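# Stow an unpowered desk robot arm in a floor case

## Task

An unpowered small robot arm sits on the desk, and its joints give way when pushed. Move it into the open case on the floor, sitting deep enough that the lid could close, and leave it settled and still. It must not drop more than a few centimetres at any point, or the task may fail. When finished, release it and move the robot away. The robot itself must not topple or be left leaning, or the task fails.

## Robot and tools

Robot: a Hello Robot Stretch 4, a single-arm mobile manipulator about 1.6 m tall. It has an omni-wheel base (rim within 0.23 m of the base origin), a lift that rides up and down a mast, a telescoping arm that reaches forward, a wrist with yaw, pitch and roll, and a two-finger gripper whose steel fingers flex. Cameras: head_camera, head_left_camera, head_right_camera (fisheye) and wrist_camera, all carried on the robot. The carried arm is limp, so it may swing or fold while held; now and then an outside push may also nudge loose objects.

Frames: the base frame sits on the floor beneath the base centre, x ahead, y to the left, z up. hand_pose is reported in this frame and marks a point between the open fingertips (link pinch); with all wrist joints at 0 its axes line up with the base frame, and the printed value may be slightly off. The odometry frame is the base frame as it was when the scene began.

execute_actions(actions, cameras): actions is a list holding one action or none (empty list = just report state and images). One action may contain base, joints or both, plus optional pace and contact_limits; alternatively it contains only end_of_arm. All motions in the action start together.
- base: exactly one key, each a relative offset from where the base last measured itself. translate_m: straight travel in metres, forward positive, -2 to 2. strafe_m: sideways travel in metres, left positive, -2 to 2. rotate_rad: turn in place in radians, counter-clockwise (left) positive, -3.2 to 3.2.
- joints: a single object keyed by joint name, each value an absolute target (not an offset). lift_m 0 to 1.2 m; arm_m 0 to 0.55 m extension; wrist_yaw_rad -1.134 to 4.276 (0 ahead, positive left, 3.14 tucked back, past 3.4 the arm may block it); wrist_pitch_rad -1.117 to 4.259 (0 level, 1.57 pointing down); wrist_roll_rad -1.117 to 4.259 (0 fingers level, positive turns clockwise viewed from behind); gripper_m -0.038 to 0.141 m fingertip gap, below 0 the tips squeeze each other. Targets past a range get clipped and reported; other bad values or unknown keys reject the whole call with no motion.
- pace: "slow", "default", "fast" or "max"; base up to 0.1/0.3/0.4/0.6 m/s and 1/2/3/4 rad/s, further limited when lift_m is above 0.2 (down to 0.3 m/s and 1 rad/s at 1.2).
- contact_limits: {"arm_m": value} from 0 (gentlest) to 0.75 (firmest), default 0.5; how hard the arm may push before it halts.
- end_of_arm: "enable_torque" re-powers wrist or gripper motors that shut off.
- cameras: list of names or "all"; omitted/null means all, [] means none.
A joint or base left out of an action may still be driving toward an earlier target. An action runs at most 15 s. A good opening move to unfold the wrist is lift_m 0.4 with wrist_yaw_rad 0 together.

wait(seconds): 0 to 10 s, commands nothing and returns the same report. zoom_image(camera, region): enlarges a part of that camera's latest full image; region is [x0, y0, x1, y1] in pixels from the top-left, at most 504 by 504. read_manual(section): only "licences"; moves nothing. finished_scene(scene): ends the given scene number for good once the last command has settled; the goal must already hold. If a result reports a stop, later calls of that same reply are skipped.

Reading results: base_status and joint_status tell how each motion ended: "done"; "off_target" (rested short, may keep pushing); "contact_stop_at_<key>" (met something; that part drops its target and lift, arm or wheels go slack, so a slack lift may sag under load); "limit_stop_at_<name>", including limit_stop_at_tilt (leaning over 6 degrees, lift/arm/wheels slack and unresponsive until the lean eases) and limit_stop_at_own_body (about to hit itself, likely with pitch below -0.2 and roll below -0.4 or above 4; moving away still works); "torque_fault" (a wrist or gripper motor went limp and needs enable_torque). on_its_own lists what happened without a command; "held at" there is the held target, not the actual position. lidar_m: 12 distances in metres, 30-degree sectors counter-clockwise starting straight ahead (4th left, 7th behind, 10th right), "-" for nothing seen or nearer than 0.25 m; it sees about 0.15 m up to robot height and misses glass, thin legs and much behind. wrist_depth_mm: 7 by 7 grid of depths, 100 to 2000 mm, rows from top left, includes the robot's own parts. base_odometry counts wheel turns only; a gap above about 0.1 rad between turned_by_wheels and turned_by_imu signals a bump or slip. base_tilt in degrees (forward and right positive) has a fixed bias up to about 1.5. motor_effort is percent of maximum, positive toward larger joint values, peak in brackets; wheel efforts positive mean turning right. A load in a level gripper shifts wrist_pitch effort away from 0.

Gripping: command a gap smaller than the object; squeezing tighter pulls it toward the wrist, opening pushes it out. Neither the gripper reading nor "done" confirms a hold; with a target of 0 or above, a firm grip shows as a clear change in gripper effort. Tips jammed against a surface below free up by raising the lift.

Avoid: dropping the arm from more than a few centimetres, letting it slam or slide, hard pushes, and tipping. Do not drive or turn with over 1 kg held and arm_m above 0.2, especially at fast paces, and avoid steady hard pulls with the gripper high. A wrist holding over about 2 kg level, or pressed into things, will fault. Finish by opening the gripper, lifting and pulling away.

Each tool is called after "Call:" by a JSON object that holds its "api" and its "payload".

## Session

Call:
{"api": "execute_actions", "payload": {"actions": []}}

Scene clock: 0.00 s.
base_odometry: x=+0.000 y=+0.000 heading=+0.000 (m, m, rad; odometry frame)
turned_by_wheels: +0.000 (rad since the last result)
turned_by_imu: +0.000 (rad since the last result)
base_tilt: forward=+0.2 right=+1.0 (deg)
lidar_m: 2.29 2.03 1.99 2.23 1.91 1.87 2.15 1.70 1.70 1.22 1.22 2.07
base_status: not commanded
joint_positions: lift_m=+0.232 arm_m=+0.001 wrist_yaw_rad=+3.104 wrist_pitch_rad=+0.020 wrist_roll_rad=-0.018 gripper_m=+0.057
joint_status: not commanded
motor_effort: lift_m=+19 arm_m=-1 wrist_yaw_rad=+0 wrist_pitch_rad=-5 wrist_roll_rad=+1 gripper_m=-5 wheel_0=+0 wheel_1=+0 wheel_2=+0 (%)
hand_pose: x=-0.1133 y=+0.0981 z=+0.4044 quat_wxyz=(+0.019, -0.010, -0.009, +1.000) (m; base frame)
wrist_depth_mm: - 146 - - - - - / - 124 161 - - - - / - 117 153 - - - - / - 137 190 - - - - / 211 1756 - - - - - / 229 1661 210 1661 195 1576 1499 / 225 1078 1098 141 1060 960 1042
pictures: head_camera, head_left_camera, head_right_camera, wrist_camera
Images, in order (width x height): head_camera 420x560, head_left_camera 420x672, head_right_camera 420x672, wrist_camera 616x392.

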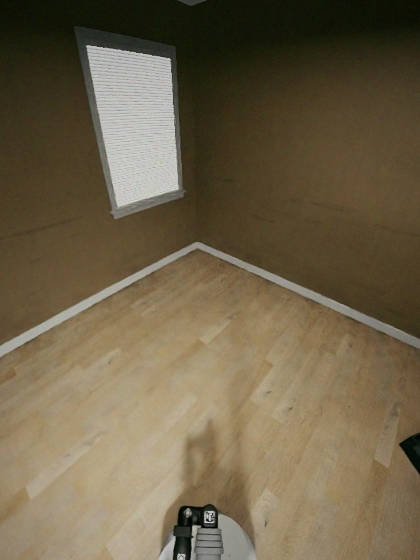

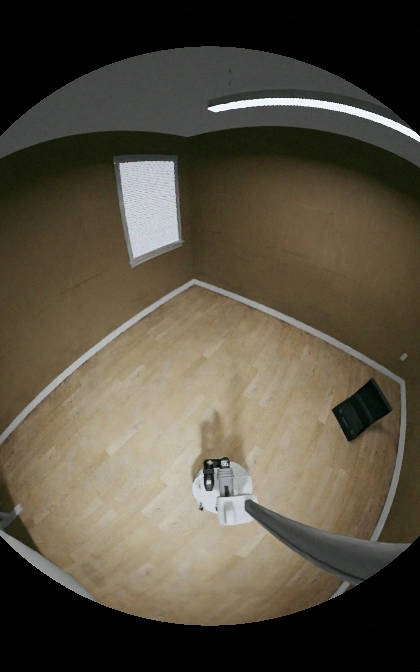

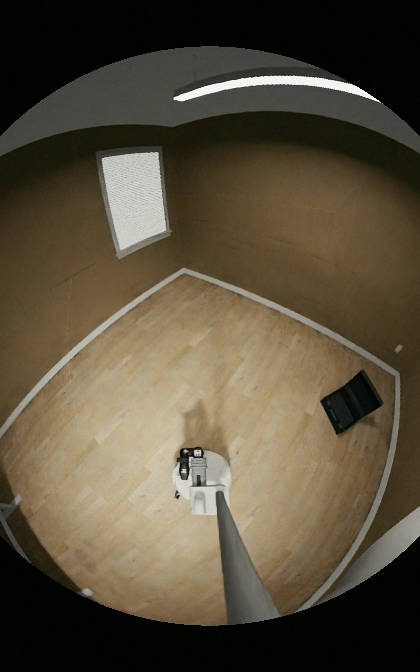

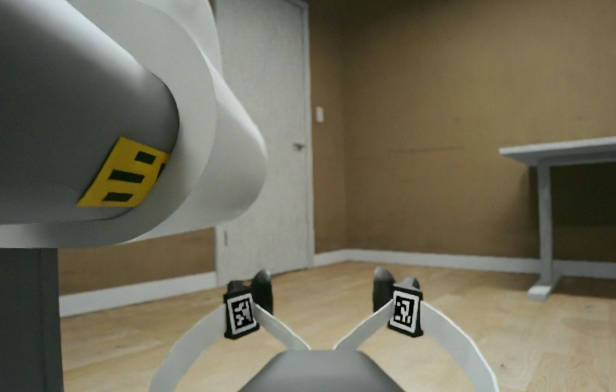

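Call:
{"api": "execute_actions", "payload": {"actions": [{"base":{"rotate_rad":2.3},"joints":{"lift_m":0.85,"wrist_yaw_rad":0,"wrist_pitch_rad":0.3,"gripper_m":0.12}}]}}

Scene clock: 5.27 s.
base_odometry: x=+0.000 y=+0.000 heading=+2.299 (m, m, rad; odometry frame)
turned_by_wheels: +2.299 (rad since the last result)
turned_by_imu: +2.264 (rad since the last result)
base_tilt: forward=+0.3 right=+0.9 (deg)
lidar_m: 1.87 1.89 1.91 1.70 1.73 1.21 2.06 2.09 2.22 2.01 2.04 2.06
base_status: done
joint_positions: lift_m=+0.850 arm_m=+0.001 wrist_yaw_rad=+0.000 wrist_pitch_rad=+0.302 wrist_roll_rad=-0.018 gripper_m=+0.120
joint_status: all done
motor_effort: lift_m=+22(21) arm_m=-1(1) wrist_yaw_rad=-1(7) wrist_pitch_rad=-4(6) wrist_roll_rad=+0(0) gripper_m=-3(7) wheel_0=-4(11) wheel_1=-2(7) wheel_2=-1(10) (%)
hand_pose: x=+0.4471 y=-0.0873 z=+0.9421 quat_wxyz=(+0.989, -0.009, +0.150, +0.002) (m; base frame)
wrist_depth_mm: - - - - - - - / - - - - - - - / - - - - - - - / - - - - - - - / - - - - - - - / 1983 1863 202 1921 1863 1661 1808 / 1576 1537 1576 138 1499 1464 1464
pictures: head_camera, head_left_camera, head_right_camera, wrist_camera
Images, in order (width x height): head_camera 420x560, head_left_camera 420x672, head_right_camera 420x672, wrist_camera 616x392.

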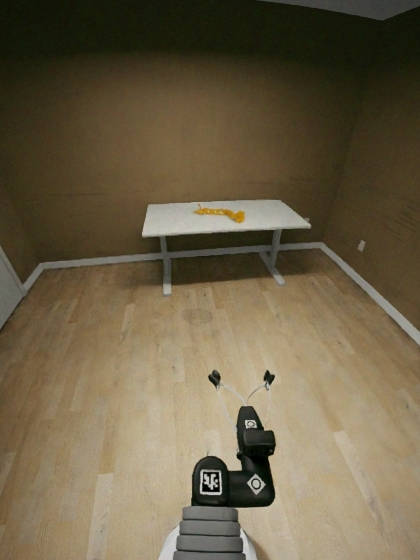

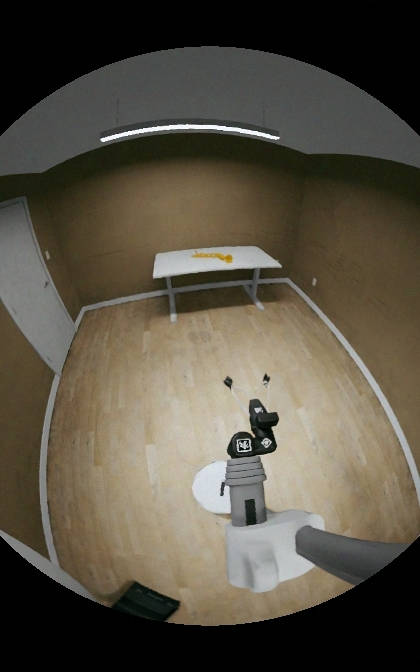

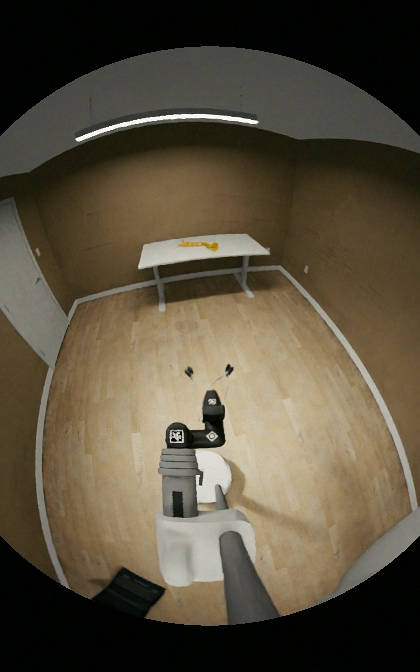

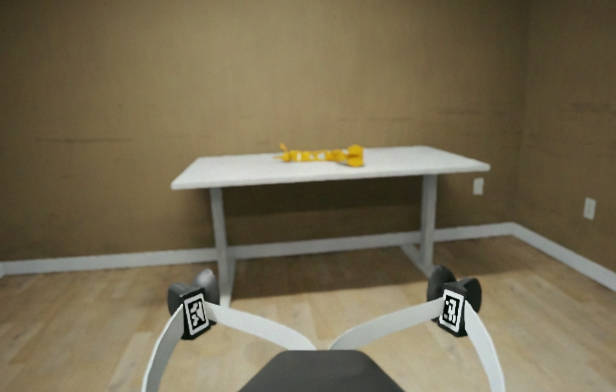

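Call:
{"api": "zoom_image", "payload": {"camera": "head_right_camera", "region": [70,540,190,640]}}

Call:
{"api": "execute_actions", "payload": {"actions": [{"base":{"translate_m":1.55},"joints":{"lift_m":1.05,"wrist_pitch_rad":1.0},"pace":"fast"}], "cameras": ["head_camera","wrist_camera"]}}

Region (70, 540, 190, 640) of head_right_camera's 420x672 image, scaled by 4.200, with more detail than that image has.

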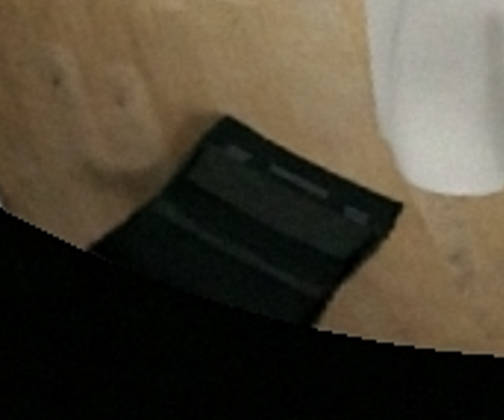

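Scene clock: 14.00 s.
base_odometry: x=-1.033 y=+1.156 heading=+2.300 (m, m, rad; odometry frame)
turned_by_wheels: +0.000 (rad since the last result)
turned_by_imu: -0.002 (rad since the last result)
base_tilt: forward=+0.3 right=+0.9 (deg)
lidar_m: 0.33 0.36 0.44 1.97 2.00 2.44 2.68 3.05 1.95 1.74 0.65 0.40
base_status: done
joint_positions: lift_m=+1.050 arm_m=+0.001 wrist_yaw_rad=+0.000 wrist_pitch_rad=+1.001 wrist_roll_rad=-0.018 gripper_m=+0.120
joint_status: all done
motor_effort: lift_m=+21(23) arm_m=+0(1) wrist_yaw_rad=+0(1) wrist_pitch_rad=-1(1) wrist_roll_rad=+1(0) gripper_m=-2(2) wheel_0=+3(13) wheel_1=+2(8) wheel_2=+1(12) (%)
hand_pose: x=+0.3272 y=-0.0874 z=+0.9851 quat_wxyz=(+0.877, -0.008, +0.480, +0.004) (m; base frame)
wrist_depth_mm: 878 878 891 878 842 842 831 / 820 788 768 759 741 732 723 / 699 691 654 640 654 647 640 / 615 609 603 597 521 569 569 / 554 549 544 535 530 525 517 / 500 500 202 496 484 492 1160 / 473 469 1118 138 1118 1098 1078
pictures: head_camera, wrist_camera
Images, in order (width x height): head_camera 420x560, wrist_camera 616x392.

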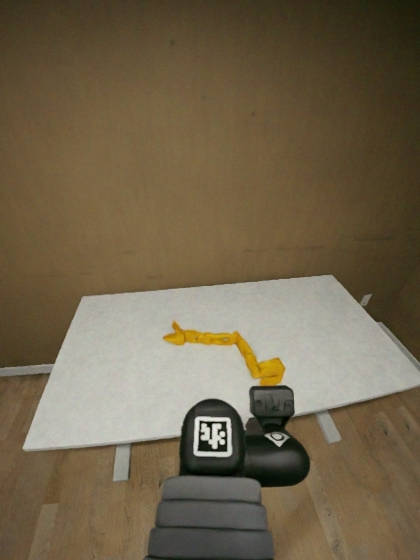

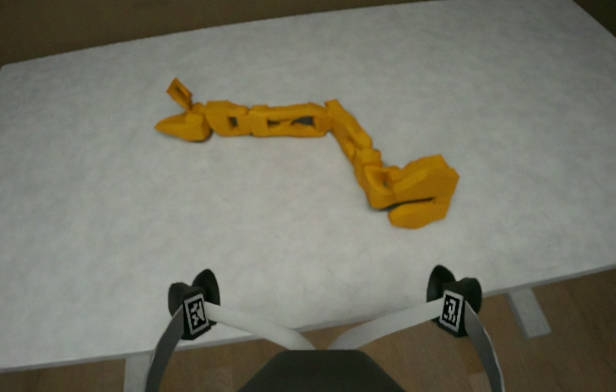

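Call:
{"api": "execute_actions", "payload": {"actions": [{"base":{"strafe_m":0.1},"joints":{"lift_m":1.1,"arm_m":0.4,"wrist_pitch_rad":1.57,"gripper_m":0.0},"pace":"fast"}], "cameras": ["head_camera","wrist_camera"]}}

Scene clock: 22.53 s.
base_odometry: x=-1.107 y=+1.089 heading=+2.300 (m, m, rad; odometry frame)
turned_by_wheels: +0.000 (rad since the last result)
turned_by_imu: +0.000 (rad since the last result)
base_tilt: forward=+0.2 right=+1.0 (deg)
lidar_m: 0.33 0.34 0.42 1.87 1.87 2.33 2.67 3.27 2.05 1.83 0.63 0.36
base_status: done
joint_positions: lift_m=+1.100 arm_m=+0.399 wrist_yaw_rad=+0.000 wrist_pitch_rad=+1.570 wrist_roll_rad=-0.018 gripper_m=+0.000
joint_status: all done
motor_effort: lift_m=+21(25) arm_m=+7(6) wrist_yaw_rad=-1(1) wrist_pitch_rad=+3(10) wrist_roll_rad=+0(0) gripper_m=-8(9) wheel_0=-2(10) wheel_1=+1(12) wheel_2=+0(2) (%)
hand_pose: x=+0.5700 y=-0.0874 z=+0.9895 quat_wxyz=(+0.707, -0.007, +0.707, +0.007) (m; base frame)
wrist_depth_mm: 525 517 508 504 496 492 488 / 517 512 508 504 496 492 484 / 512 508 466 480 455 488 484 / 508 504 500 496 488 484 477 / 508 504 500 492 484 418 404 / 500 500 492 202 203 477 473 / 500 496 167 147 477 473 1138
pictures: head_camera, wrist_camera
Images, in order (width x height): head_camera 420x560, wrist_camera 616x392.

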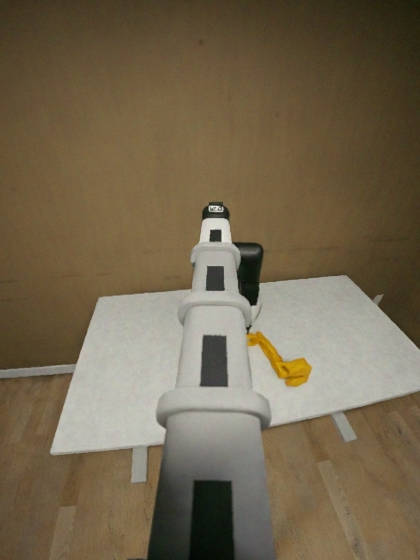

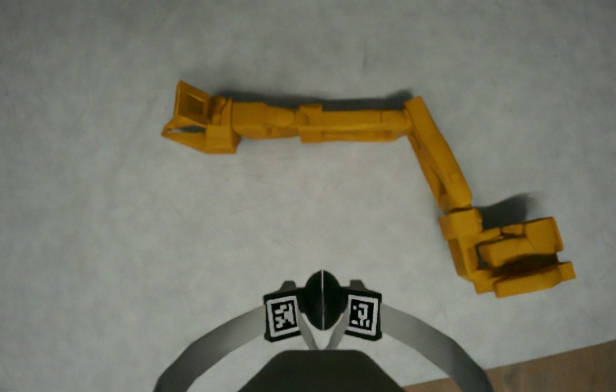

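Call:
{"api": "execute_actions", "payload": {"actions": [{"base":{"translate_m":0.12},"joints":{"lift_m":0.96,"arm_m":0.45,"wrist_roll_rad":1.57,"gripper_m":0.09},"pace":"fast"}], "cameras": ["head_right_camera","wrist_camera"]}}

Scene clock: 33.13 s.
base_odometry: x=-1.187 y=+1.179 heading=+2.300 (m, m, rad; odometry frame)
turned_by_wheels: +0.000 (rad since the last result)
turned_by_imu: +0.000 (rad since the last result)
base_tilt: forward=+0.2 right=+0.9 (deg)
lidar_m: 0.25 0.25 0.27 1.89 1.89 2.35 2.77 3.20 2.03 1.79 0.43 0.25
base_status: done
joint_positions: lift_m=+0.960 arm_m=+0.449 wrist_yaw_rad=+0.000 wrist_pitch_rad=+1.570 wrist_roll_rad=+1.570 gripper_m=+0.090
joint_status: all done
motor_effort: lift_m=+16(16) arm_m=+6(8) wrist_yaw_rad=+0(1) wrist_pitch_rad=+2(1) wrist_roll_rad=+2(6) gripper_m=-4(7) wheel_0=+4(12) wheel_1=+3(10) wheel_2=-1(11) (%)
hand_pose: x=+0.6200 y=-0.0874 z=+0.8500 quat_wxyz=(+0.501, +0.500, +0.500, -0.499) (m; base frame)
wrist_depth_mm: 373 368 364 359 355 294 282 / 373 368 362 357 291 282 343 / 370 366 362 329 351 345 342 / 366 366 359 353 349 345 340 / 368 362 359 353 347 343 338 / 364 359 216 301 212 342 338 / 364 362 355 142 343 338 336
pictures: head_right_camera, wrist_camera
Images, in order (width x height): head_right_camera 420x672, wrist_camera 616x392.

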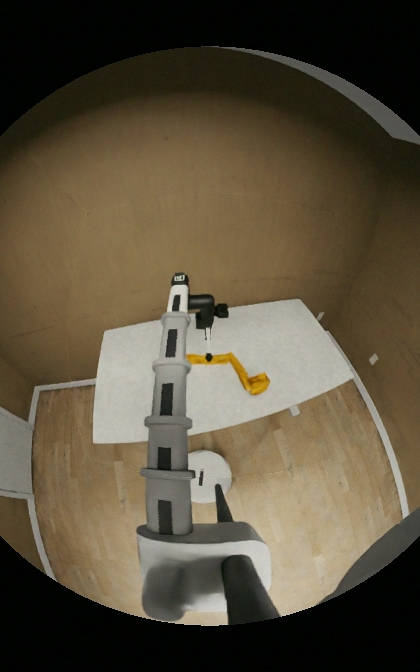

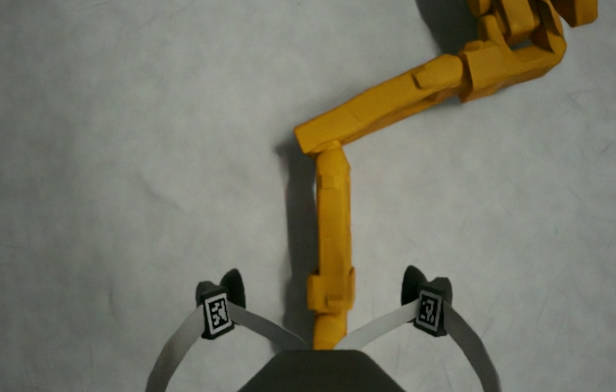

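Call:
{"api": "execute_actions", "payload": {"actions": [{"base":{"strafe_m":-0.03},"joints":{"lift_m":0.88,"gripper_m":0.07}}], "cameras": ["wrist_camera"]}}

Call:
{"api": "execute_actions", "payload": {"actions": [{"joints":{"gripper_m":0.0}}], "cameras": ["wrist_camera"]}}

Call:
{"api": "execute_actions", "payload": {"actions": [{"base":{"strafe_m":-0.1},"pace":"slow"}], "cameras": ["head_right_camera","wrist_camera"]}}

Scene clock: 37.87 s.
base_odometry: x=-1.165 y=+1.199 heading=+2.300 (m, m, rad; odometry frame)
turned_by_wheels: +0.000 (rad since the last result)
turned_by_imu: +0.000 (rad since the last result)
base_tilt: forward=+0.2 right=+0.9 (deg)
lidar_m: 0.25 0.25 0.29 1.91 1.92 2.39 2.76 3.18 1.97 1.77 0.44 0.25
base_status: done
joint_positions: lift_m=+0.880 arm_m=+0.449 wrist_yaw_rad=+0.000 wrist_pitch_rad=+1.570 wrist_roll_rad=+1.570 gripper_m=+0.070
joint_status: all done
motor_effort: lift_m=+16(16) arm_m=+6(7) wrist_yaw_rad=-1(0) wrist_pitch_rad=+1(2) wrist_roll_rad=+2(2) gripper_m=-5(3) wheel_0=+2(13) wheel_1=-2(10) wheel_2=+0(2) (%)
hand_pose: x=+0.6200 y=-0.0874 z=+0.7700 quat_wxyz=(+0.501, +0.500, +0.500, -0.499) (m; base frame)
wrist_depth_mm: 290 286 281 277 276 270 208 / 286 285 281 277 272 200 197 / 286 283 278 274 219 268 266 / 285 282 278 228 271 265 263 / 286 279 276 273 268 266 263 / 282 278 213 216 196 265 262 / 282 277 274 141 266 260 260
pictures: wrist_camera
Images, in order (width x height): wrist_camera 616x392.

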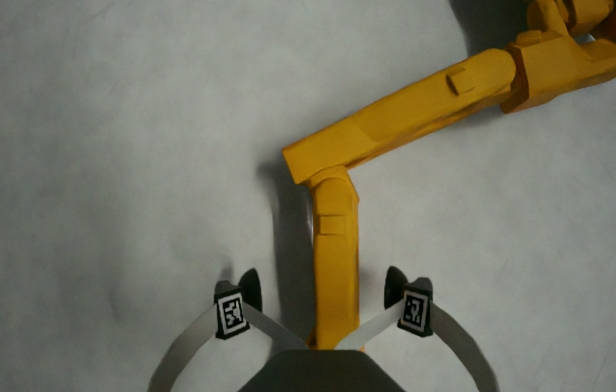

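Scene clock: 39.37 s.
base_odometry: x=-1.165 y=+1.199 heading=+2.300 (m, m, rad; odometry frame)
turned_by_wheels: +0.000 (rad since the last result)
turned_by_imu: +0.000 (rad since the last result)
base_tilt: forward=+0.2 right=+1.0 (deg)
lidar_m: 0.25 0.25 0.29 1.93 1.94 2.37 2.79 3.17 1.97 1.78 0.41 0.27
base_status: not commanded
joint_positions: lift_m=+0.880 arm_m=+0.449 wrist_yaw_rad=-0.001 wrist_pitch_rad=+1.571 wrist_roll_rad=+1.570 gripper_m=+0.000
joint_status: all done
motor_effort: lift_m=+16(17) arm_m=+7(7) wrist_yaw_rad=+2(2) wrist_pitch_rad=-1(6) wrist_roll_rad=+0(2) gripper_m=-19(22) wheel_0=+2(1) wheel_1=-2(2) wheel_2=+0(0) (%)
hand_pose: x=+0.6197 y=-0.0874 z=+0.7699 quat_wxyz=(+0.500, +0.500, +0.500, -0.500) (m; base frame)
wrist_depth_mm: 287 285 281 277 272 268 206 / 287 283 279 276 271 195 193 / 286 282 277 212 238 267 264 / 283 281 277 219 270 265 264 / 283 279 276 271 266 265 263 / 282 278 273 208 187 262 262 / 281 277 272 158 265 260 259
pictures: wrist_camera
Images, in order (width x height): wrist_camera 616x392.

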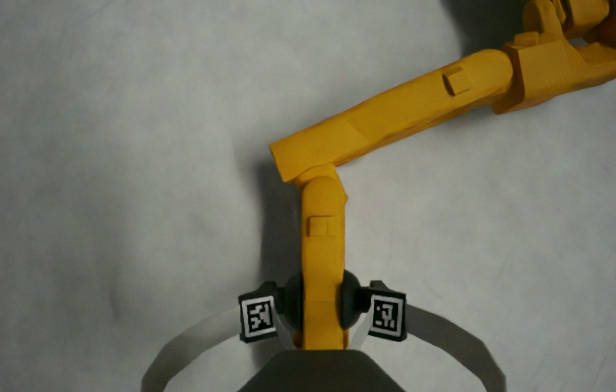

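Scene clock: 41.50 s.
base_odometry: x=-1.090 y=+1.265 heading=+2.301 (m, m, rad; odometry frame)
turned_by_wheels: +0.000 (rad since the last result)
turned_by_imu: +0.000 (rad since the last result)
base_tilt: forward=+0.3 right=+1.0 (deg)
lidar_m: 0.25 0.25 0.30 0.64 2.03 2.52 2.82 3.01 1.92 1.68 0.46 0.28
base_status: done
joint_positions: lift_m=+0.880 arm_m=+0.449 wrist_yaw_rad=-0.001 wrist_pitch_rad=+1.571 wrist_roll_rad=+1.570 gripper_m=+0.000
joint_status: not commanded
motor_effort: lift_m=+17(17) arm_m=+6(6) wrist_yaw_rad=+2(2) wrist_pitch_rad=+0(2) wrist_roll_rad=-1(1) gripper_m=-20(20) wheel_0=+7(12) wheel_1=-3(8) wheel_2=+0(0) (%)
hand_pose: x=+0.6198 y=-0.0874 z=+0.7699 quat_wxyz=(+0.500, +0.500, +0.500, -0.500) (m; base frame)
wrist_depth_mm: 289 285 278 277 273 268 206 / 287 285 279 274 272 194 194 / 286 282 277 211 240 266 265 / 283 279 276 218 270 265 263 / 282 279 274 270 268 265 263 / 282 276 273 208 187 264 262 / 279 277 273 158 265 262 259
pictures: head_right_camera, wrist_camera
Images, in order (width x height): head_right_camera 420x672, wrist_camera 616x392.

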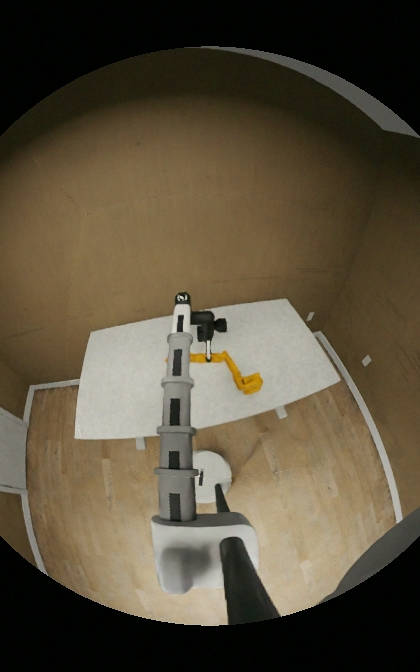

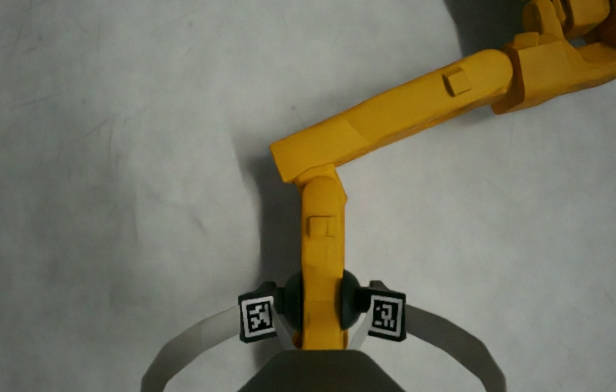

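Call:
{"api": "execute_actions", "payload": {"actions": [{"joints":{"gripper_m":0.08}}], "cameras": []}}

Call:
{"api": "execute_actions", "payload": {"actions": [{"joints":{"lift_m":0.96}}], "cameras": []}}

Call:
{"api": "execute_actions", "payload": {"actions": [{"base":{"strafe_m":-0.11},"joints":{"arm_m":0.39,"wrist_roll_rad":-0.42}}], "cameras": ["head_right_camera","wrist_camera"]}}

Scene clock: 56.37 s.
base_odometry: x=-1.090 y=+1.265 heading=+2.301 (m, m, rad; odometry frame)
turned_by_wheels: +0.000 (rad since the last result)
turned_by_imu: +0.000 (rad since the last result)
base_tilt: forward=+0.3 right=+1.0 (deg)
lidar_m: 0.25 0.25 0.31 0.62 2.03 2.48 2.82 3.03 1.88 1.69 0.45 0.27
base_status: not commanded
joint_positions: lift_m=+0.880 arm_m=+0.449 wrist_yaw_rad=+0.000 wrist_pitch_rad=+1.570 wrist_roll_rad=+1.570 gripper_m=+0.080
joint_status: all done
motor_effort: lift_m=+17(17) arm_m=+6(6) wrist_yaw_rad=-1(1) wrist_pitch_rad=+3(5) wrist_roll_rad=+0(0) gripper_m=-5(19) wheel_0=+7(7) wheel_1=-3(3) wheel_2=+0(0) (%)
hand_pose: x=+0.6201 y=-0.0874 z=+0.7699 quat_wxyz=(+0.500, +0.500, +0.500, -0.500) (m; base frame)
wrist_depth_mm: 290 285 282 278 274 271 207 / 289 285 279 277 272 198 196 / 287 283 278 222 243 267 265 / 286 281 278 229 270 267 264 / 283 281 277 253 271 265 263 / 283 279 200 249 202 264 262 / 282 279 274 141 266 262 259
pictures: none
No camera images: the call's "cameras" was empty. Leave "cameras" out to get every camera's image.

Scene clock: 57.67 s.
base_odometry: x=-1.090 y=+1.265 heading=+2.300 (m, m, rad; odometry frame)
turned_by_wheels: +0.000 (rad since the last result)
turned_by_imu: +0.000 (rad since the last result)
base_tilt: forward=+0.3 right=+0.9 (deg)
lidar_m: 0.25 0.26 0.32 0.65 2.04 2.52 2.84 3.01 1.89 1.69 0.43 0.29
base_status: not commanded
joint_positions: lift_m=+0.960 arm_m=+0.449 wrist_yaw_rad=+0.000 wrist_pitch_rad=+1.570 wrist_roll_rad=+1.570 gripper_m=+0.080
joint_status: all done
motor_effort: lift_m=+21(22) arm_m=+6(6) wrist_yaw_rad=-1(1) wrist_pitch_rad=+1(3) wrist_roll_rad=+0(0) gripper_m=-4(4) wheel_0=+7(7) wheel_1=-3(3) wheel_2=+0(0) (%)
hand_pose: x=+0.6201 y=-0.0874 z=+0.8495 quat_wxyz=(+0.500, +0.500, +0.500, -0.500) (m; base frame)
wrist_depth_mm: 375 370 362 357 355 286 278 / 373 368 362 355 351 283 287 / 373 364 359 355 290 343 342 / 368 364 357 334 349 343 342 / 366 364 359 351 345 343 340 / 364 362 200 334 202 342 340 / 364 357 353 141 342 338 336
pictures: none
No camera images: the call's "cameras" was empty. Leave "cameras" out to get every camera's image.

Scene clock: 59.40 s.
base_odometry: x=-1.009 y=+1.338 heading=+2.300 (m, m, rad; odometry frame)
turned_by_wheels: +0.000 (rad since the last result)
turned_by_imu: +0.000 (rad since the last result)
base_tilt: forward=+0.2 right=+0.9 (deg)
lidar_m: 0.27 0.26 0.35 0.68 2.16 2.63 2.87 2.82 1.78 1.57 0.48 0.29
base_status: done
joint_positions: lift_m=+0.960 arm_m=+0.391 wrist_yaw_rad=+0.000 wrist_pitch_rad=+1.570 wrist_roll_rad=-0.420 gripper_m=+0.080
joint_status: all done
motor_effort: lift_m=+22(22) arm_m=-6(8) wrist_yaw_rad=+0(1) wrist_pitch_rad=+1(2) wrist_roll_rad=-1(2) gripper_m=-5(3) wheel_0=+1(11) wheel_1=-2(11) wheel_2=+0(0) (%)
hand_pose: x=+0.5623 y=-0.0874 z=+0.8495 quat_wxyz=(+0.692, -0.147, +0.691, +0.147) (m; base frame)
wrist_depth_mm: 370 366 364 364 357 355 351 / 310 362 362 359 355 355 351 / 368 362 309 353 353 351 347 / 366 359 357 301 351 349 343 / 362 357 355 351 349 349 342 / 357 357 200 349 202 343 340 / 357 355 347 141 343 342 338
pictures: head_right_camera, wrist_camera
Images, in order (width x height): head_right_camera 420x672, wrist_camera 616x392.

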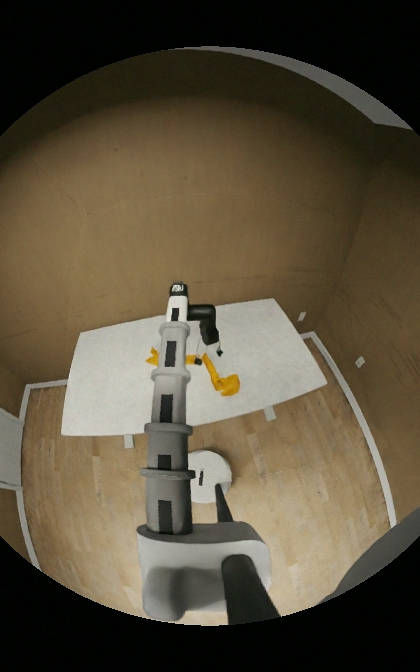

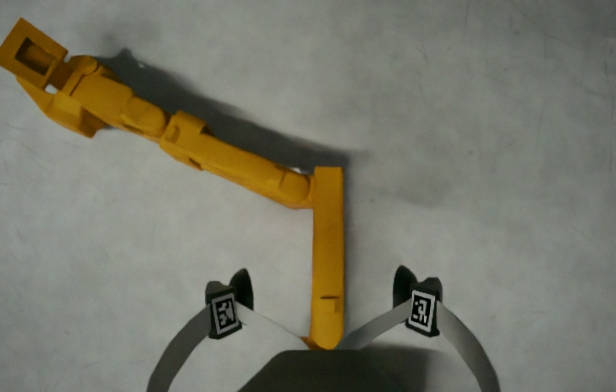

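Call:
{"api": "execute_actions", "payload": {"actions": [{"joints":{"lift_m":0.88}}], "cameras": []}}

Call:
{"api": "execute_actions", "payload": {"actions": [{"joints":{"gripper_m":-0.03}}], "cameras": ["wrist_camera"]}}

Call:
{"api": "execute_actions", "payload": {"actions": [{"joints":{"lift_m":0.93},"pace":"slow"}], "cameras": ["head_right_camera","wrist_camera"]}}

Scene clock: 65.97 s.
base_odometry: x=-1.009 y=+1.338 heading=+2.300 (m, m, rad; odometry frame)
turned_by_wheels: +0.000 (rad since the last result)
turned_by_imu: +0.000 (rad since the last result)
base_tilt: forward=+0.2 right=+0.9 (deg)
lidar_m: 0.25 0.26 0.34 0.66 2.15 2.63 2.86 2.80 1.75 1.56 0.44 0.30
base_status: not commanded
joint_positions: lift_m=+0.880 arm_m=+0.391 wrist_yaw_rad=+0.000 wrist_pitch_rad=+1.570 wrist_roll_rad=-0.420 gripper_m=+0.080
joint_status: all done
motor_effort: lift_m=+16(21) arm_m=-7(7) wrist_yaw_rad=+1(1) wrist_pitch_rad=+0(2) wrist_roll_rad=+0(0) gripper_m=-4(3) wheel_0=+2(1) wheel_1=-2(2) wheel_2=+0(0) (%)
hand_pose: x=+0.5623 y=-0.0874 z=+0.7700 quat_wxyz=(+0.692, -0.147, +0.691, +0.147) (m; base frame)
wrist_depth_mm: 287 287 282 281 277 276 273 / 225 235 281 278 274 273 272 / 285 279 222 274 276 272 271 / 283 279 277 221 273 271 270 / 282 278 274 272 272 267 266 / 278 276 200 270 202 265 265 / 277 273 272 141 266 263 262
pictures: none
No camera images: the call's "cameras" was empty. Leave "cameras" out to get every camera's image.

Scene clock: 67.77 s.
base_odometry: x=-1.009 y=+1.338 heading=+2.300 (m, m, rad; odometry frame)
turned_by_wheels: +0.000 (rad since the last result)
turned_by_imu: +0.000 (rad since the last result)
base_tilt: forward=+0.3 right=+0.9 (deg)
lidar_m: 0.25 0.25 0.33 0.62 2.12 2.65 2.86 2.82 1.75 1.57 0.48 0.30
base_status: not commanded
joint_positions: lift_m=+0.880 arm_m=+0.391 wrist_yaw_rad=+0.000 wrist_pitch_rad=+1.569 wrist_roll_rad=-0.420 gripper_m=-0.029
joint_status: all done
motor_effort: lift_m=+17(17) arm_m=-6(7) wrist_yaw_rad=+1(1) wrist_pitch_rad=+4(5) wrist_roll_rad=-1(0) gripper_m=-28(28) wheel_0=+1(1) wheel_1=-2(2) wheel_2=+0(0) (%)
hand_pose: x=+0.5625 y=-0.0874 z=+0.7698 quat_wxyz=(+0.692, -0.147, +0.691, +0.147) (m; base frame)
wrist_depth_mm: 287 286 282 279 277 272 273 / 221 281 279 278 274 271 270 / 283 219 212 276 273 270 267 / 281 278 277 206 270 267 266 / 279 277 274 201 268 267 264 / 278 274 272 190 186 266 263 / 276 274 272 144 265 262 262
pictures: wrist_camera
Images, in order (width x height): wrist_camera 616x392.

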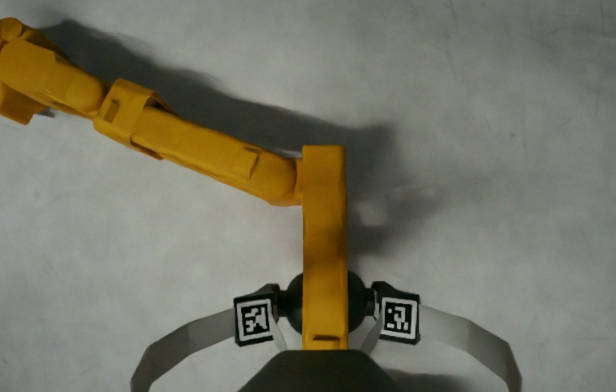

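Scene clock: 69.07 s.
base_odometry: x=-1.009 y=+1.338 heading=+2.300 (m, m, rad; odometry frame)
turned_by_wheels: +0.000 (rad since the last result)
turned_by_imu: +0.000 (rad since the last result)
base_tilt: forward=+0.3 right=+1.0 (deg)
lidar_m: 0.27 0.27 0.32 0.63 2.15 2.62 2.86 2.84 1.79 1.56 0.51 0.31
base_status: not commanded
joint_positions: lift_m=+0.930 arm_m=+0.391 wrist_yaw_rad=+0.000 wrist_pitch_rad=+1.570 wrist_roll_rad=-0.420 gripper_m=-0.029
joint_status: all done
motor_effort: lift_m=+24(28) arm_m=-7(7) wrist_yaw_rad=+0(1) wrist_pitch_rad=+4(5) wrist_roll_rad=+0(0) gripper_m=-28(28) wheel_0=+1(1) wheel_1=-2(2) wheel_2=+0(0) (%)
hand_pose: x=+0.5623 y=-0.0874 z=+0.8192 quat_wxyz=(+0.692, -0.147, +0.691, +0.147) (m; base frame)
wrist_depth_mm: 342 338 332 329 325 324 320 / 249 334 329 327 324 322 320 / 285 240 325 325 322 319 317 / 332 330 325 218 320 317 314 / 329 325 322 224 317 314 312 / 329 325 320 190 185 312 310 / 325 322 319 147 312 309 307
pictures: head_right_camera, wrist_camera
Images, in order (width x height): head_right_camera 420x672, wrist_camera 616x392.

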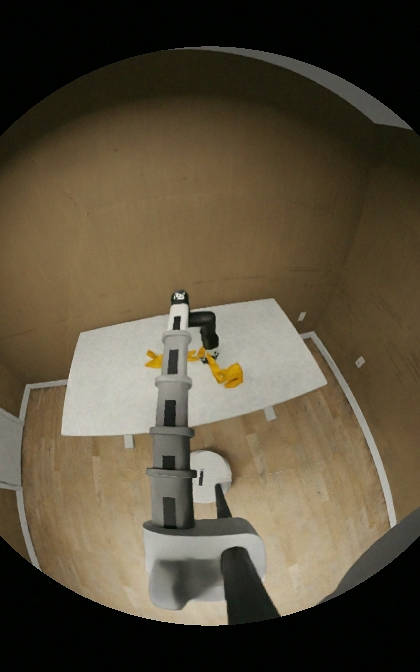

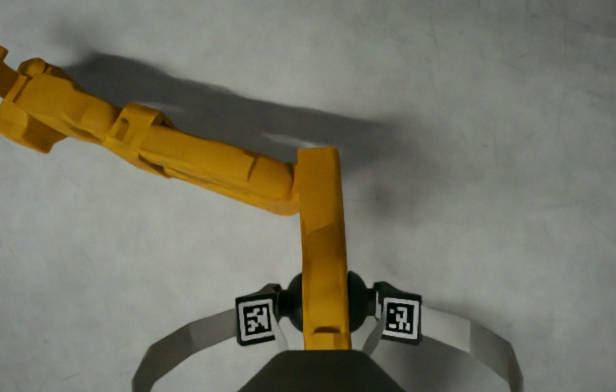

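Sagging a little. Tilt partway.

Call:
{"api": "execute_actions", "payload": {"actions": [{"joints":{"lift_m":0.95,"arm_m":0.2,"wrist_pitch_rad":0.9,"gripper_m":-0.038},"pace":"slow"}], "cameras": ["head_camera","wrist_camera"]}}

Scene clock: 74.47 s.
base_odometry: x=-1.009 y=+1.338 heading=+2.300 (m, m, rad; odometry frame)
turned_by_wheels: +0.000 (rad since the last result)
turned_by_imu: +0.000 (rad since the last result)
base_tilt: forward=+0.2 right=+0.9 (deg)
lidar_m: 0.27 0.25 0.34 0.66 2.13 2.64 2.89 2.83 1.77 1.59 0.48 0.32
base_status: not commanded
joint_positions: lift_m=+0.950 arm_m=+0.201 wrist_yaw_rad=+0.000 wrist_pitch_rad=+0.906 wrist_roll_rad=-0.421 gripper_m=-0.037
joint_status: all done
motor_effort: lift_m=+24(26) arm_m=-7(7) wrist_yaw_rad=-1(0) wrist_pitch_rad=-19(19) wrist_roll_rad=+5(5) gripper_m=-29(29) wheel_0=+1(1) wheel_1=-2(2) wheel_2=+0(0) (%)
hand_pose: x=+0.5500 y=-0.0874 z=+0.9006 quat_wxyz=(+0.879, -0.188, +0.428, +0.092) (m; base frame)
wrist_depth_mm: 609 647 668 668 634 603 580 / 535 564 609 647 691 683 654 / 251 240 535 564 609 661 707 / 424 436 258 218 535 569 615 / 384 399 424 217 473 500 525 / 349 366 368 189 194 445 469 / 322 327 345 179 384 382 421
pictures: head_camera, wrist_camera
Images, in order (width x height): head_camera 420x560, wrist_camera 616x392.

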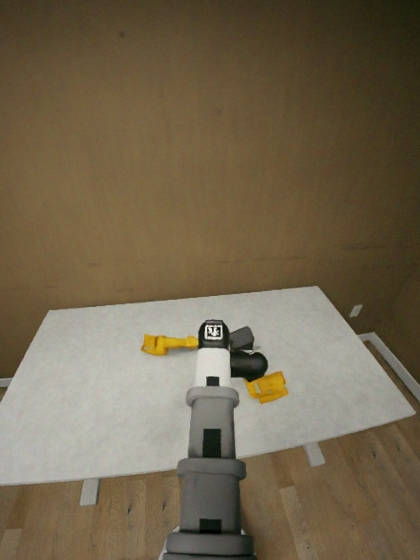

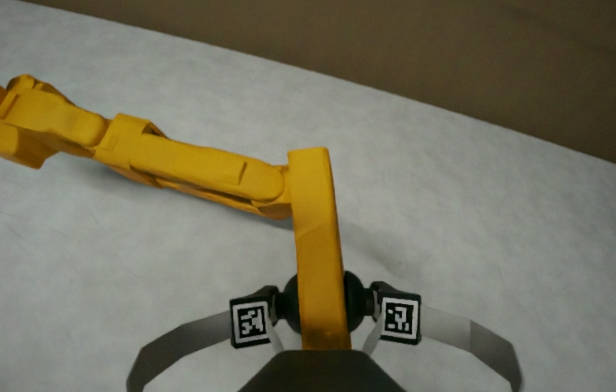

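Call:
{"api": "execute_actions", "payload": {"actions": [{"joints":{"lift_m":0.84,"arm_m":0.1,"wrist_pitch_rad":0.1,"wrist_roll_rad":-0.2},"pace":"slow"}], "cameras": ["head_camera","wrist_camera"]}}

Scene clock: 79.77 s.
base_odometry: x=-1.009 y=+1.338 heading=+2.300 (m, m, rad; odometry frame)
turned_by_wheels: +0.000 (rad since the last result)
turned_by_imu: +0.000 (rad since the last result)
base_tilt: forward=+0.2 right=+1.0 (deg)
lidar_m: 0.25 0.28 0.30 0.69 2.12 2.62 2.86 2.79 1.76 1.57 0.48 0.30
base_status: not commanded
joint_positions: lift_m=+0.840 arm_m=+0.101 wrist_yaw_rad=+0.000 wrist_pitch_rad=+0.110 wrist_roll_rad=-0.201 gripper_m=-0.037
joint_status: all done
on_its_own: wrist_pitch_rad is at rest, and its effort (-26) is outside its rest range (-23 to +23)
motor_effort: lift_m=+18(23) arm_m=-7(8) wrist_yaw_rad=+0(1) wrist_pitch_rad=-26(26) wrist_roll_rad=+5(9) gripper_m=-28(28) wheel_0=+2(2) wheel_1=-2(2) wheel_2=+0(0) (%)
hand_pose: x=+0.5589 y=-0.0874 z=+0.9867 quat_wxyz=(+0.993, -0.100, +0.055, +0.005) (m; base frame)
wrist_depth_mm: 676 691 707 732 750 768 788 / 691 699 715 750 750 788 798 / 699 707 723 750 759 778 809 / 707 715 732 212 788 788 820 / 715 741 206 203 798 809 842 / 676 732 187 191 183 831 842 / 521 198 554 154 699 415 854
pictures: head_camera, wrist_camera
Images, in order (width x height): head_camera 420x560, wrist_camera 616x392.

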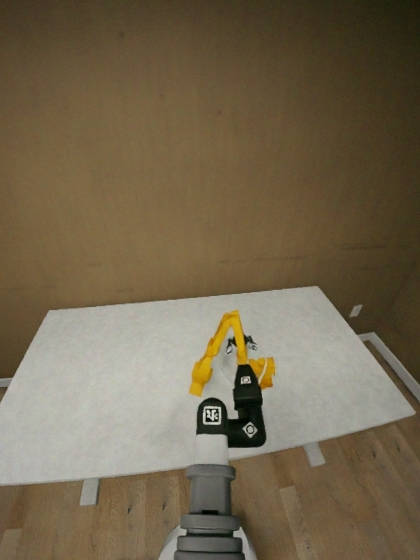

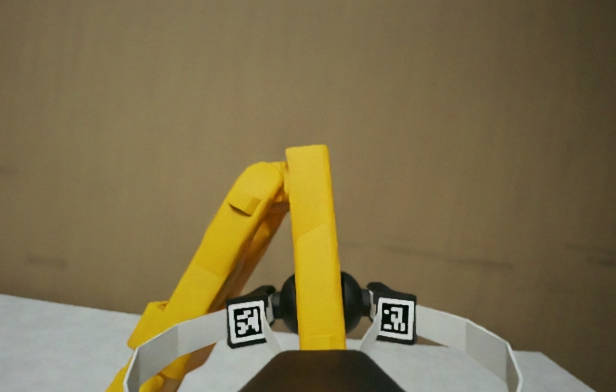

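Call:
{"api": "execute_actions", "payload": {"actions": [{"base":{"translate_m":-0.55},"joints":{"lift_m":0.9,"arm_m":0.05}}], "cameras": []}}

Call:
{"api": "execute_actions", "payload": {"actions": [{"base":{"rotate_rad":2.93},"pace":"slow"}], "cameras": []}}

Call:
{"api": "execute_actions", "payload": {"actions": [{"base":{"translate_m":1.2},"joints":{"lift_m":0.6}}]}}

Scene clock: 87.00 s.
base_odometry: x=-0.642 y=+0.928 heading=+2.300 (m, m, rad; odometry frame)
turned_by_wheels: -0.001 (rad since the last result)
turned_by_imu: +0.001 (rad since the last result)
base_tilt: forward=+0.3 right=+0.9 (deg)
lidar_m: 0.38 0.78 1.00 2.06 2.04 2.33 2.41 2.96 1.86 1.66 1.68 0.39
base_status: done
joint_positions: lift_m=+0.900 arm_m=+0.051 wrist_yaw_rad=+0.000 wrist_pitch_rad=+0.109 wrist_roll_rad=-0.201 gripper_m=-0.037
joint_status: all done
on_its_own: wrist_pitch_rad is at rest, and its effort (-27) is outside its rest range (-23 to +23)
motor_effort: lift_m=+24(25) arm_m=-6(7) wrist_yaw_rad=+1(2) wrist_pitch_rad=-27(27) wrist_roll_rad=+4(4) gripper_m=-28(28) wheel_0=-5(8) wheel_1=-2(8) wheel_2=+2(11) (%)
hand_pose: x=+0.5088 y=-0.0874 z=+1.0463 quat_wxyz=(+0.993, -0.100, +0.054, +0.005) (m; base frame)
wrist_depth_mm: 1205 1229 1281 1308 1336 1336 1397 / 1205 1229 1255 1308 1308 1397 1430 / 1229 1281 1308 1336 1397 1397 1430 / 1255 1255 1281 211 1397 1397 1464 / 1138 1281 206 203 1397 1464 1499 / 788 842 186 191 183 1430 1537 / 615 198 654 153 809 473 1499
pictures: none
No camera images: the call's "cameras" was empty. Leave "cameras" out to get every camera's image.

Scene clock: 91.20 s.
base_odometry: x=-0.642 y=+0.928 heading=-1.054 (m, m, rad; odometry frame)
turned_by_wheels: +2.929 (rad since the last result)
turned_by_imu: +2.884 (rad since the last result)
base_tilt: forward=+0.3 right=+0.9 (deg)
lidar_m: 0.36 3.13 2.23 1.69 1.68 1.07 0.82 0.76 0.87 2.06 2.02 0.41
base_status: done
joint_positions: lift_m=+0.900 arm_m=+0.051 wrist_yaw_rad=+0.000 wrist_pitch_rad=+0.109 wrist_roll_rad=-0.201 gripper_m=-0.037
joint_status: not commanded
on_its_own: wrist_pitch_rad is at rest, and its effort (-26) is outside its rest range (-23 to +23)
motor_effort: lift_m=+24(24) arm_m=-7(7) wrist_yaw_rad=-1(2) wrist_pitch_rad=-26(25) wrist_roll_rad=+4(5) gripper_m=-28(29) wheel_0=-5(10) wheel_1=-4(6) wheel_2=-2(7) (%)
hand_pose: x=+0.5088 y=-0.0874 z=+1.0463 quat_wxyz=(+0.993, -0.100, +0.054, +0.006) (m; base frame)
wrist_depth_mm: - - - - - - 1921 / - - - - - - 1863 / - - - - - - 1863 / - - - 211 - - 1808 / - - 206 204 - - 1808 / - - 186 193 183 - 1756 / 1708 197 1863 153 - 1042 1708
pictures: none
No camera images: the call's "cameras" was empty. Leave "cameras" out to get every camera's image.

Scene clock: 96.70 s.
base_odometry: x=-0.049 y=-0.115 heading=-1.054 (m, m, rad; odometry frame)
turned_by_wheels: +0.001 (rad since the last result)
turned_by_imu: -0.002 (rad since the last result)
base_tilt: forward=+0.3 right=+0.8 (deg)
lidar_m: 0.37 2.03 2.21 2.22 2.17 2.32 1.93 1.87 2.00 1.58 1.55 0.42
base_status: done
joint_positions: lift_m=+0.600 arm_m=+0.051 wrist_yaw_rad=+0.000 wrist_pitch_rad=+0.109 wrist_roll_rad=-0.201 gripper_m=-0.037
joint_status: all done
on_its_own: wrist_pitch_rad is at rest, and its effort (-26) is outside its rest range (-23 to +23)
motor_effort: lift_m=+19(25) arm_m=-6(7) wrist_yaw_rad=-1(0) wrist_pitch_rad=-26(27) wrist_roll_rad=+5(4) gripper_m=-29(28) wheel_0=+5(10) wheel_1=+2(7) wheel_2=-1(11) (%)
hand_pose: x=+0.5088 y=-0.0874 z=+0.7467 quat_wxyz=(+0.993, -0.100, +0.054, +0.006) (m; base frame)
wrist_depth_mm: 1464 1618 1708 1863 - 1808 1430 / 1537 1618 1756 1921 - 1756 1430 / 1537 1618 1756 1921 - 1756 1397 / 1576 1661 1756 211 - 1708 1366 / 1537 1708 206 204 - 1708 1336 / 1576 1661 186 191 183 1576 1308 / 1255 198 1366 154 1160 778 1281
pictures: head_camera, head_left_camera, head_right_camera, wrist_camera
Images, in order (width x height): head_camera 420x560, head_left_camera 420x672, head_right_camera 420x672, wrist_camera 616x392.

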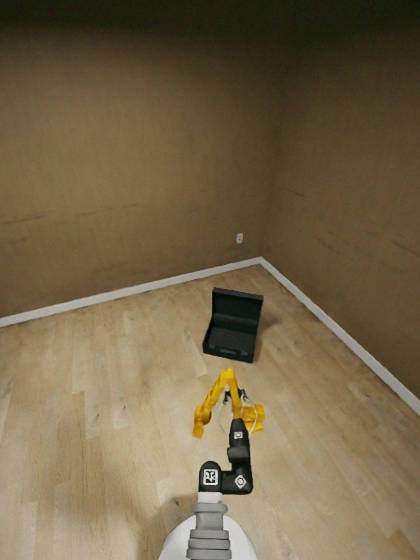

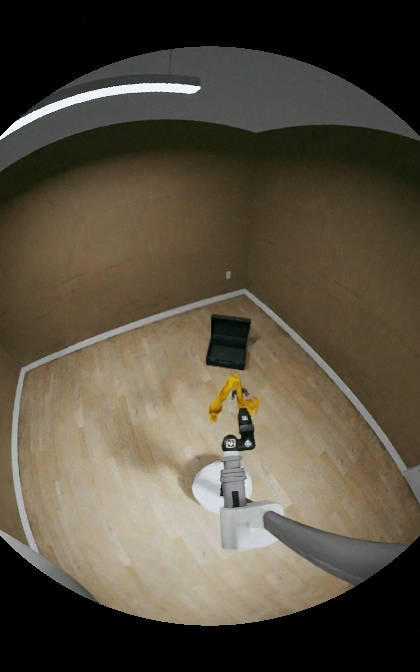

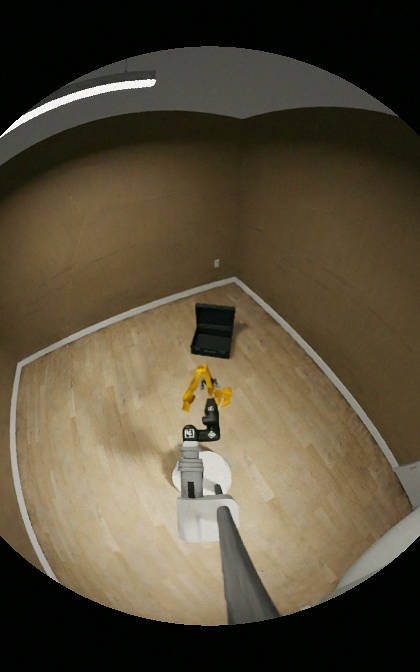

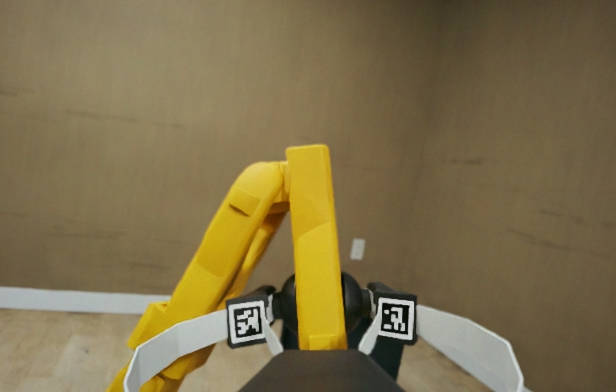

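Call:
{"api": "execute_actions", "payload": {"actions": [{"base":{"translate_m":0.55},"joints":{"wrist_roll_rad":0.9}}], "cameras": ["head_camera","wrist_camera"]}}

Call:
{"api": "zoom_image", "payload": {"camera": "head_camera", "region": [120,300,360,520]}}

Scene clock: 103.87 s.
base_odometry: x=+0.223 y=-0.592 heading=-1.053 (m, m, rad; odometry frame)
turned_by_wheels: +0.000 (rad since the last result)
turned_by_imu: -0.001 (rad since the last result)
base_tilt: forward=+0.3 right=+0.9 (deg)
lidar_m: 0.40 0.48 1.68 2.45 2.39 2.60 3.25 2.39 1.72 1.36 1.31 0.50
base_status: done
joint_positions: lift_m=+0.600 arm_m=+0.051 wrist_yaw_rad=+0.000 wrist_pitch_rad=+0.110 wrist_roll_rad=+0.898 gripper_m=-0.037
joint_status: all done
on_its_own: wrist_pitch_rad is at rest, and its effort (-24) is outside its rest range (-23 to +23)
motor_effort: lift_m=+19(18) arm_m=-6(6) wrist_yaw_rad=-1(2) wrist_pitch_rad=-24(30) wrist_roll_rad=+7(12) gripper_m=-28(28) wheel_0=+5(6) wheel_1=+3(8) wheel_2=-1(12) (%)
hand_pose: x=+0.5088 y=-0.0874 z=+0.7467 quat_wxyz=(+0.900, +0.433, +0.049, -0.024) (m; base frame)
wrist_depth_mm: 1430 1464 1618 1537 1308 1098 991 / 1336 1430 1537 1661 1537 1255 1098 / 1281 1366 1464 1537 1618 1430 1229 / 1229 1281 1366 209 1618 1661 1308 / 1205 1255 1308 204 1537 1499 615 / 1138 1205 202 188 191 640 647 / 1098 1118 195 147 668 394 668
pictures: head_camera, wrist_camera
Images, in order (width x height): head_camera 420x560, wrist_camera 616x392.

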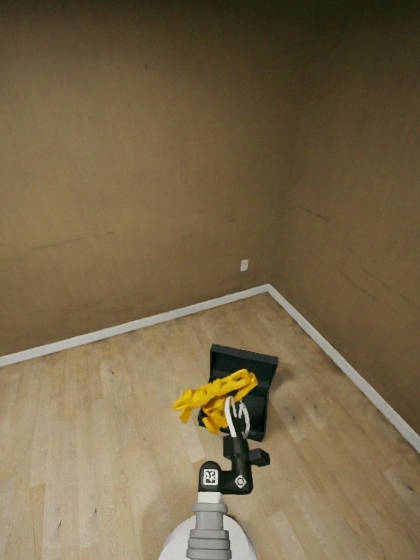

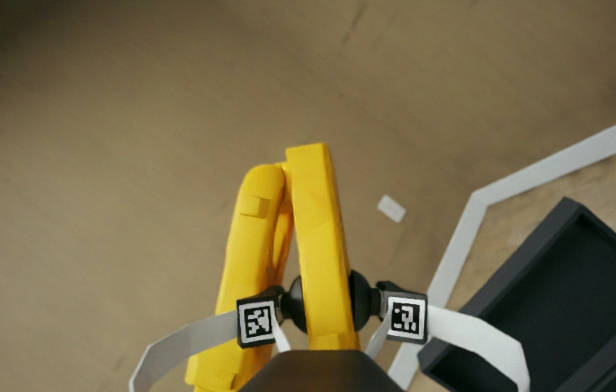

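Region (120, 300, 360, 520) of head_camera's 420x560 image, scaled by 2.100, with more detail than that image has; it fills the top 462 rows of this view, and the rest is white.

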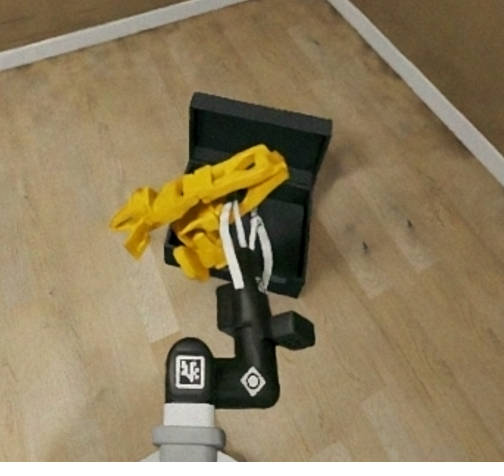

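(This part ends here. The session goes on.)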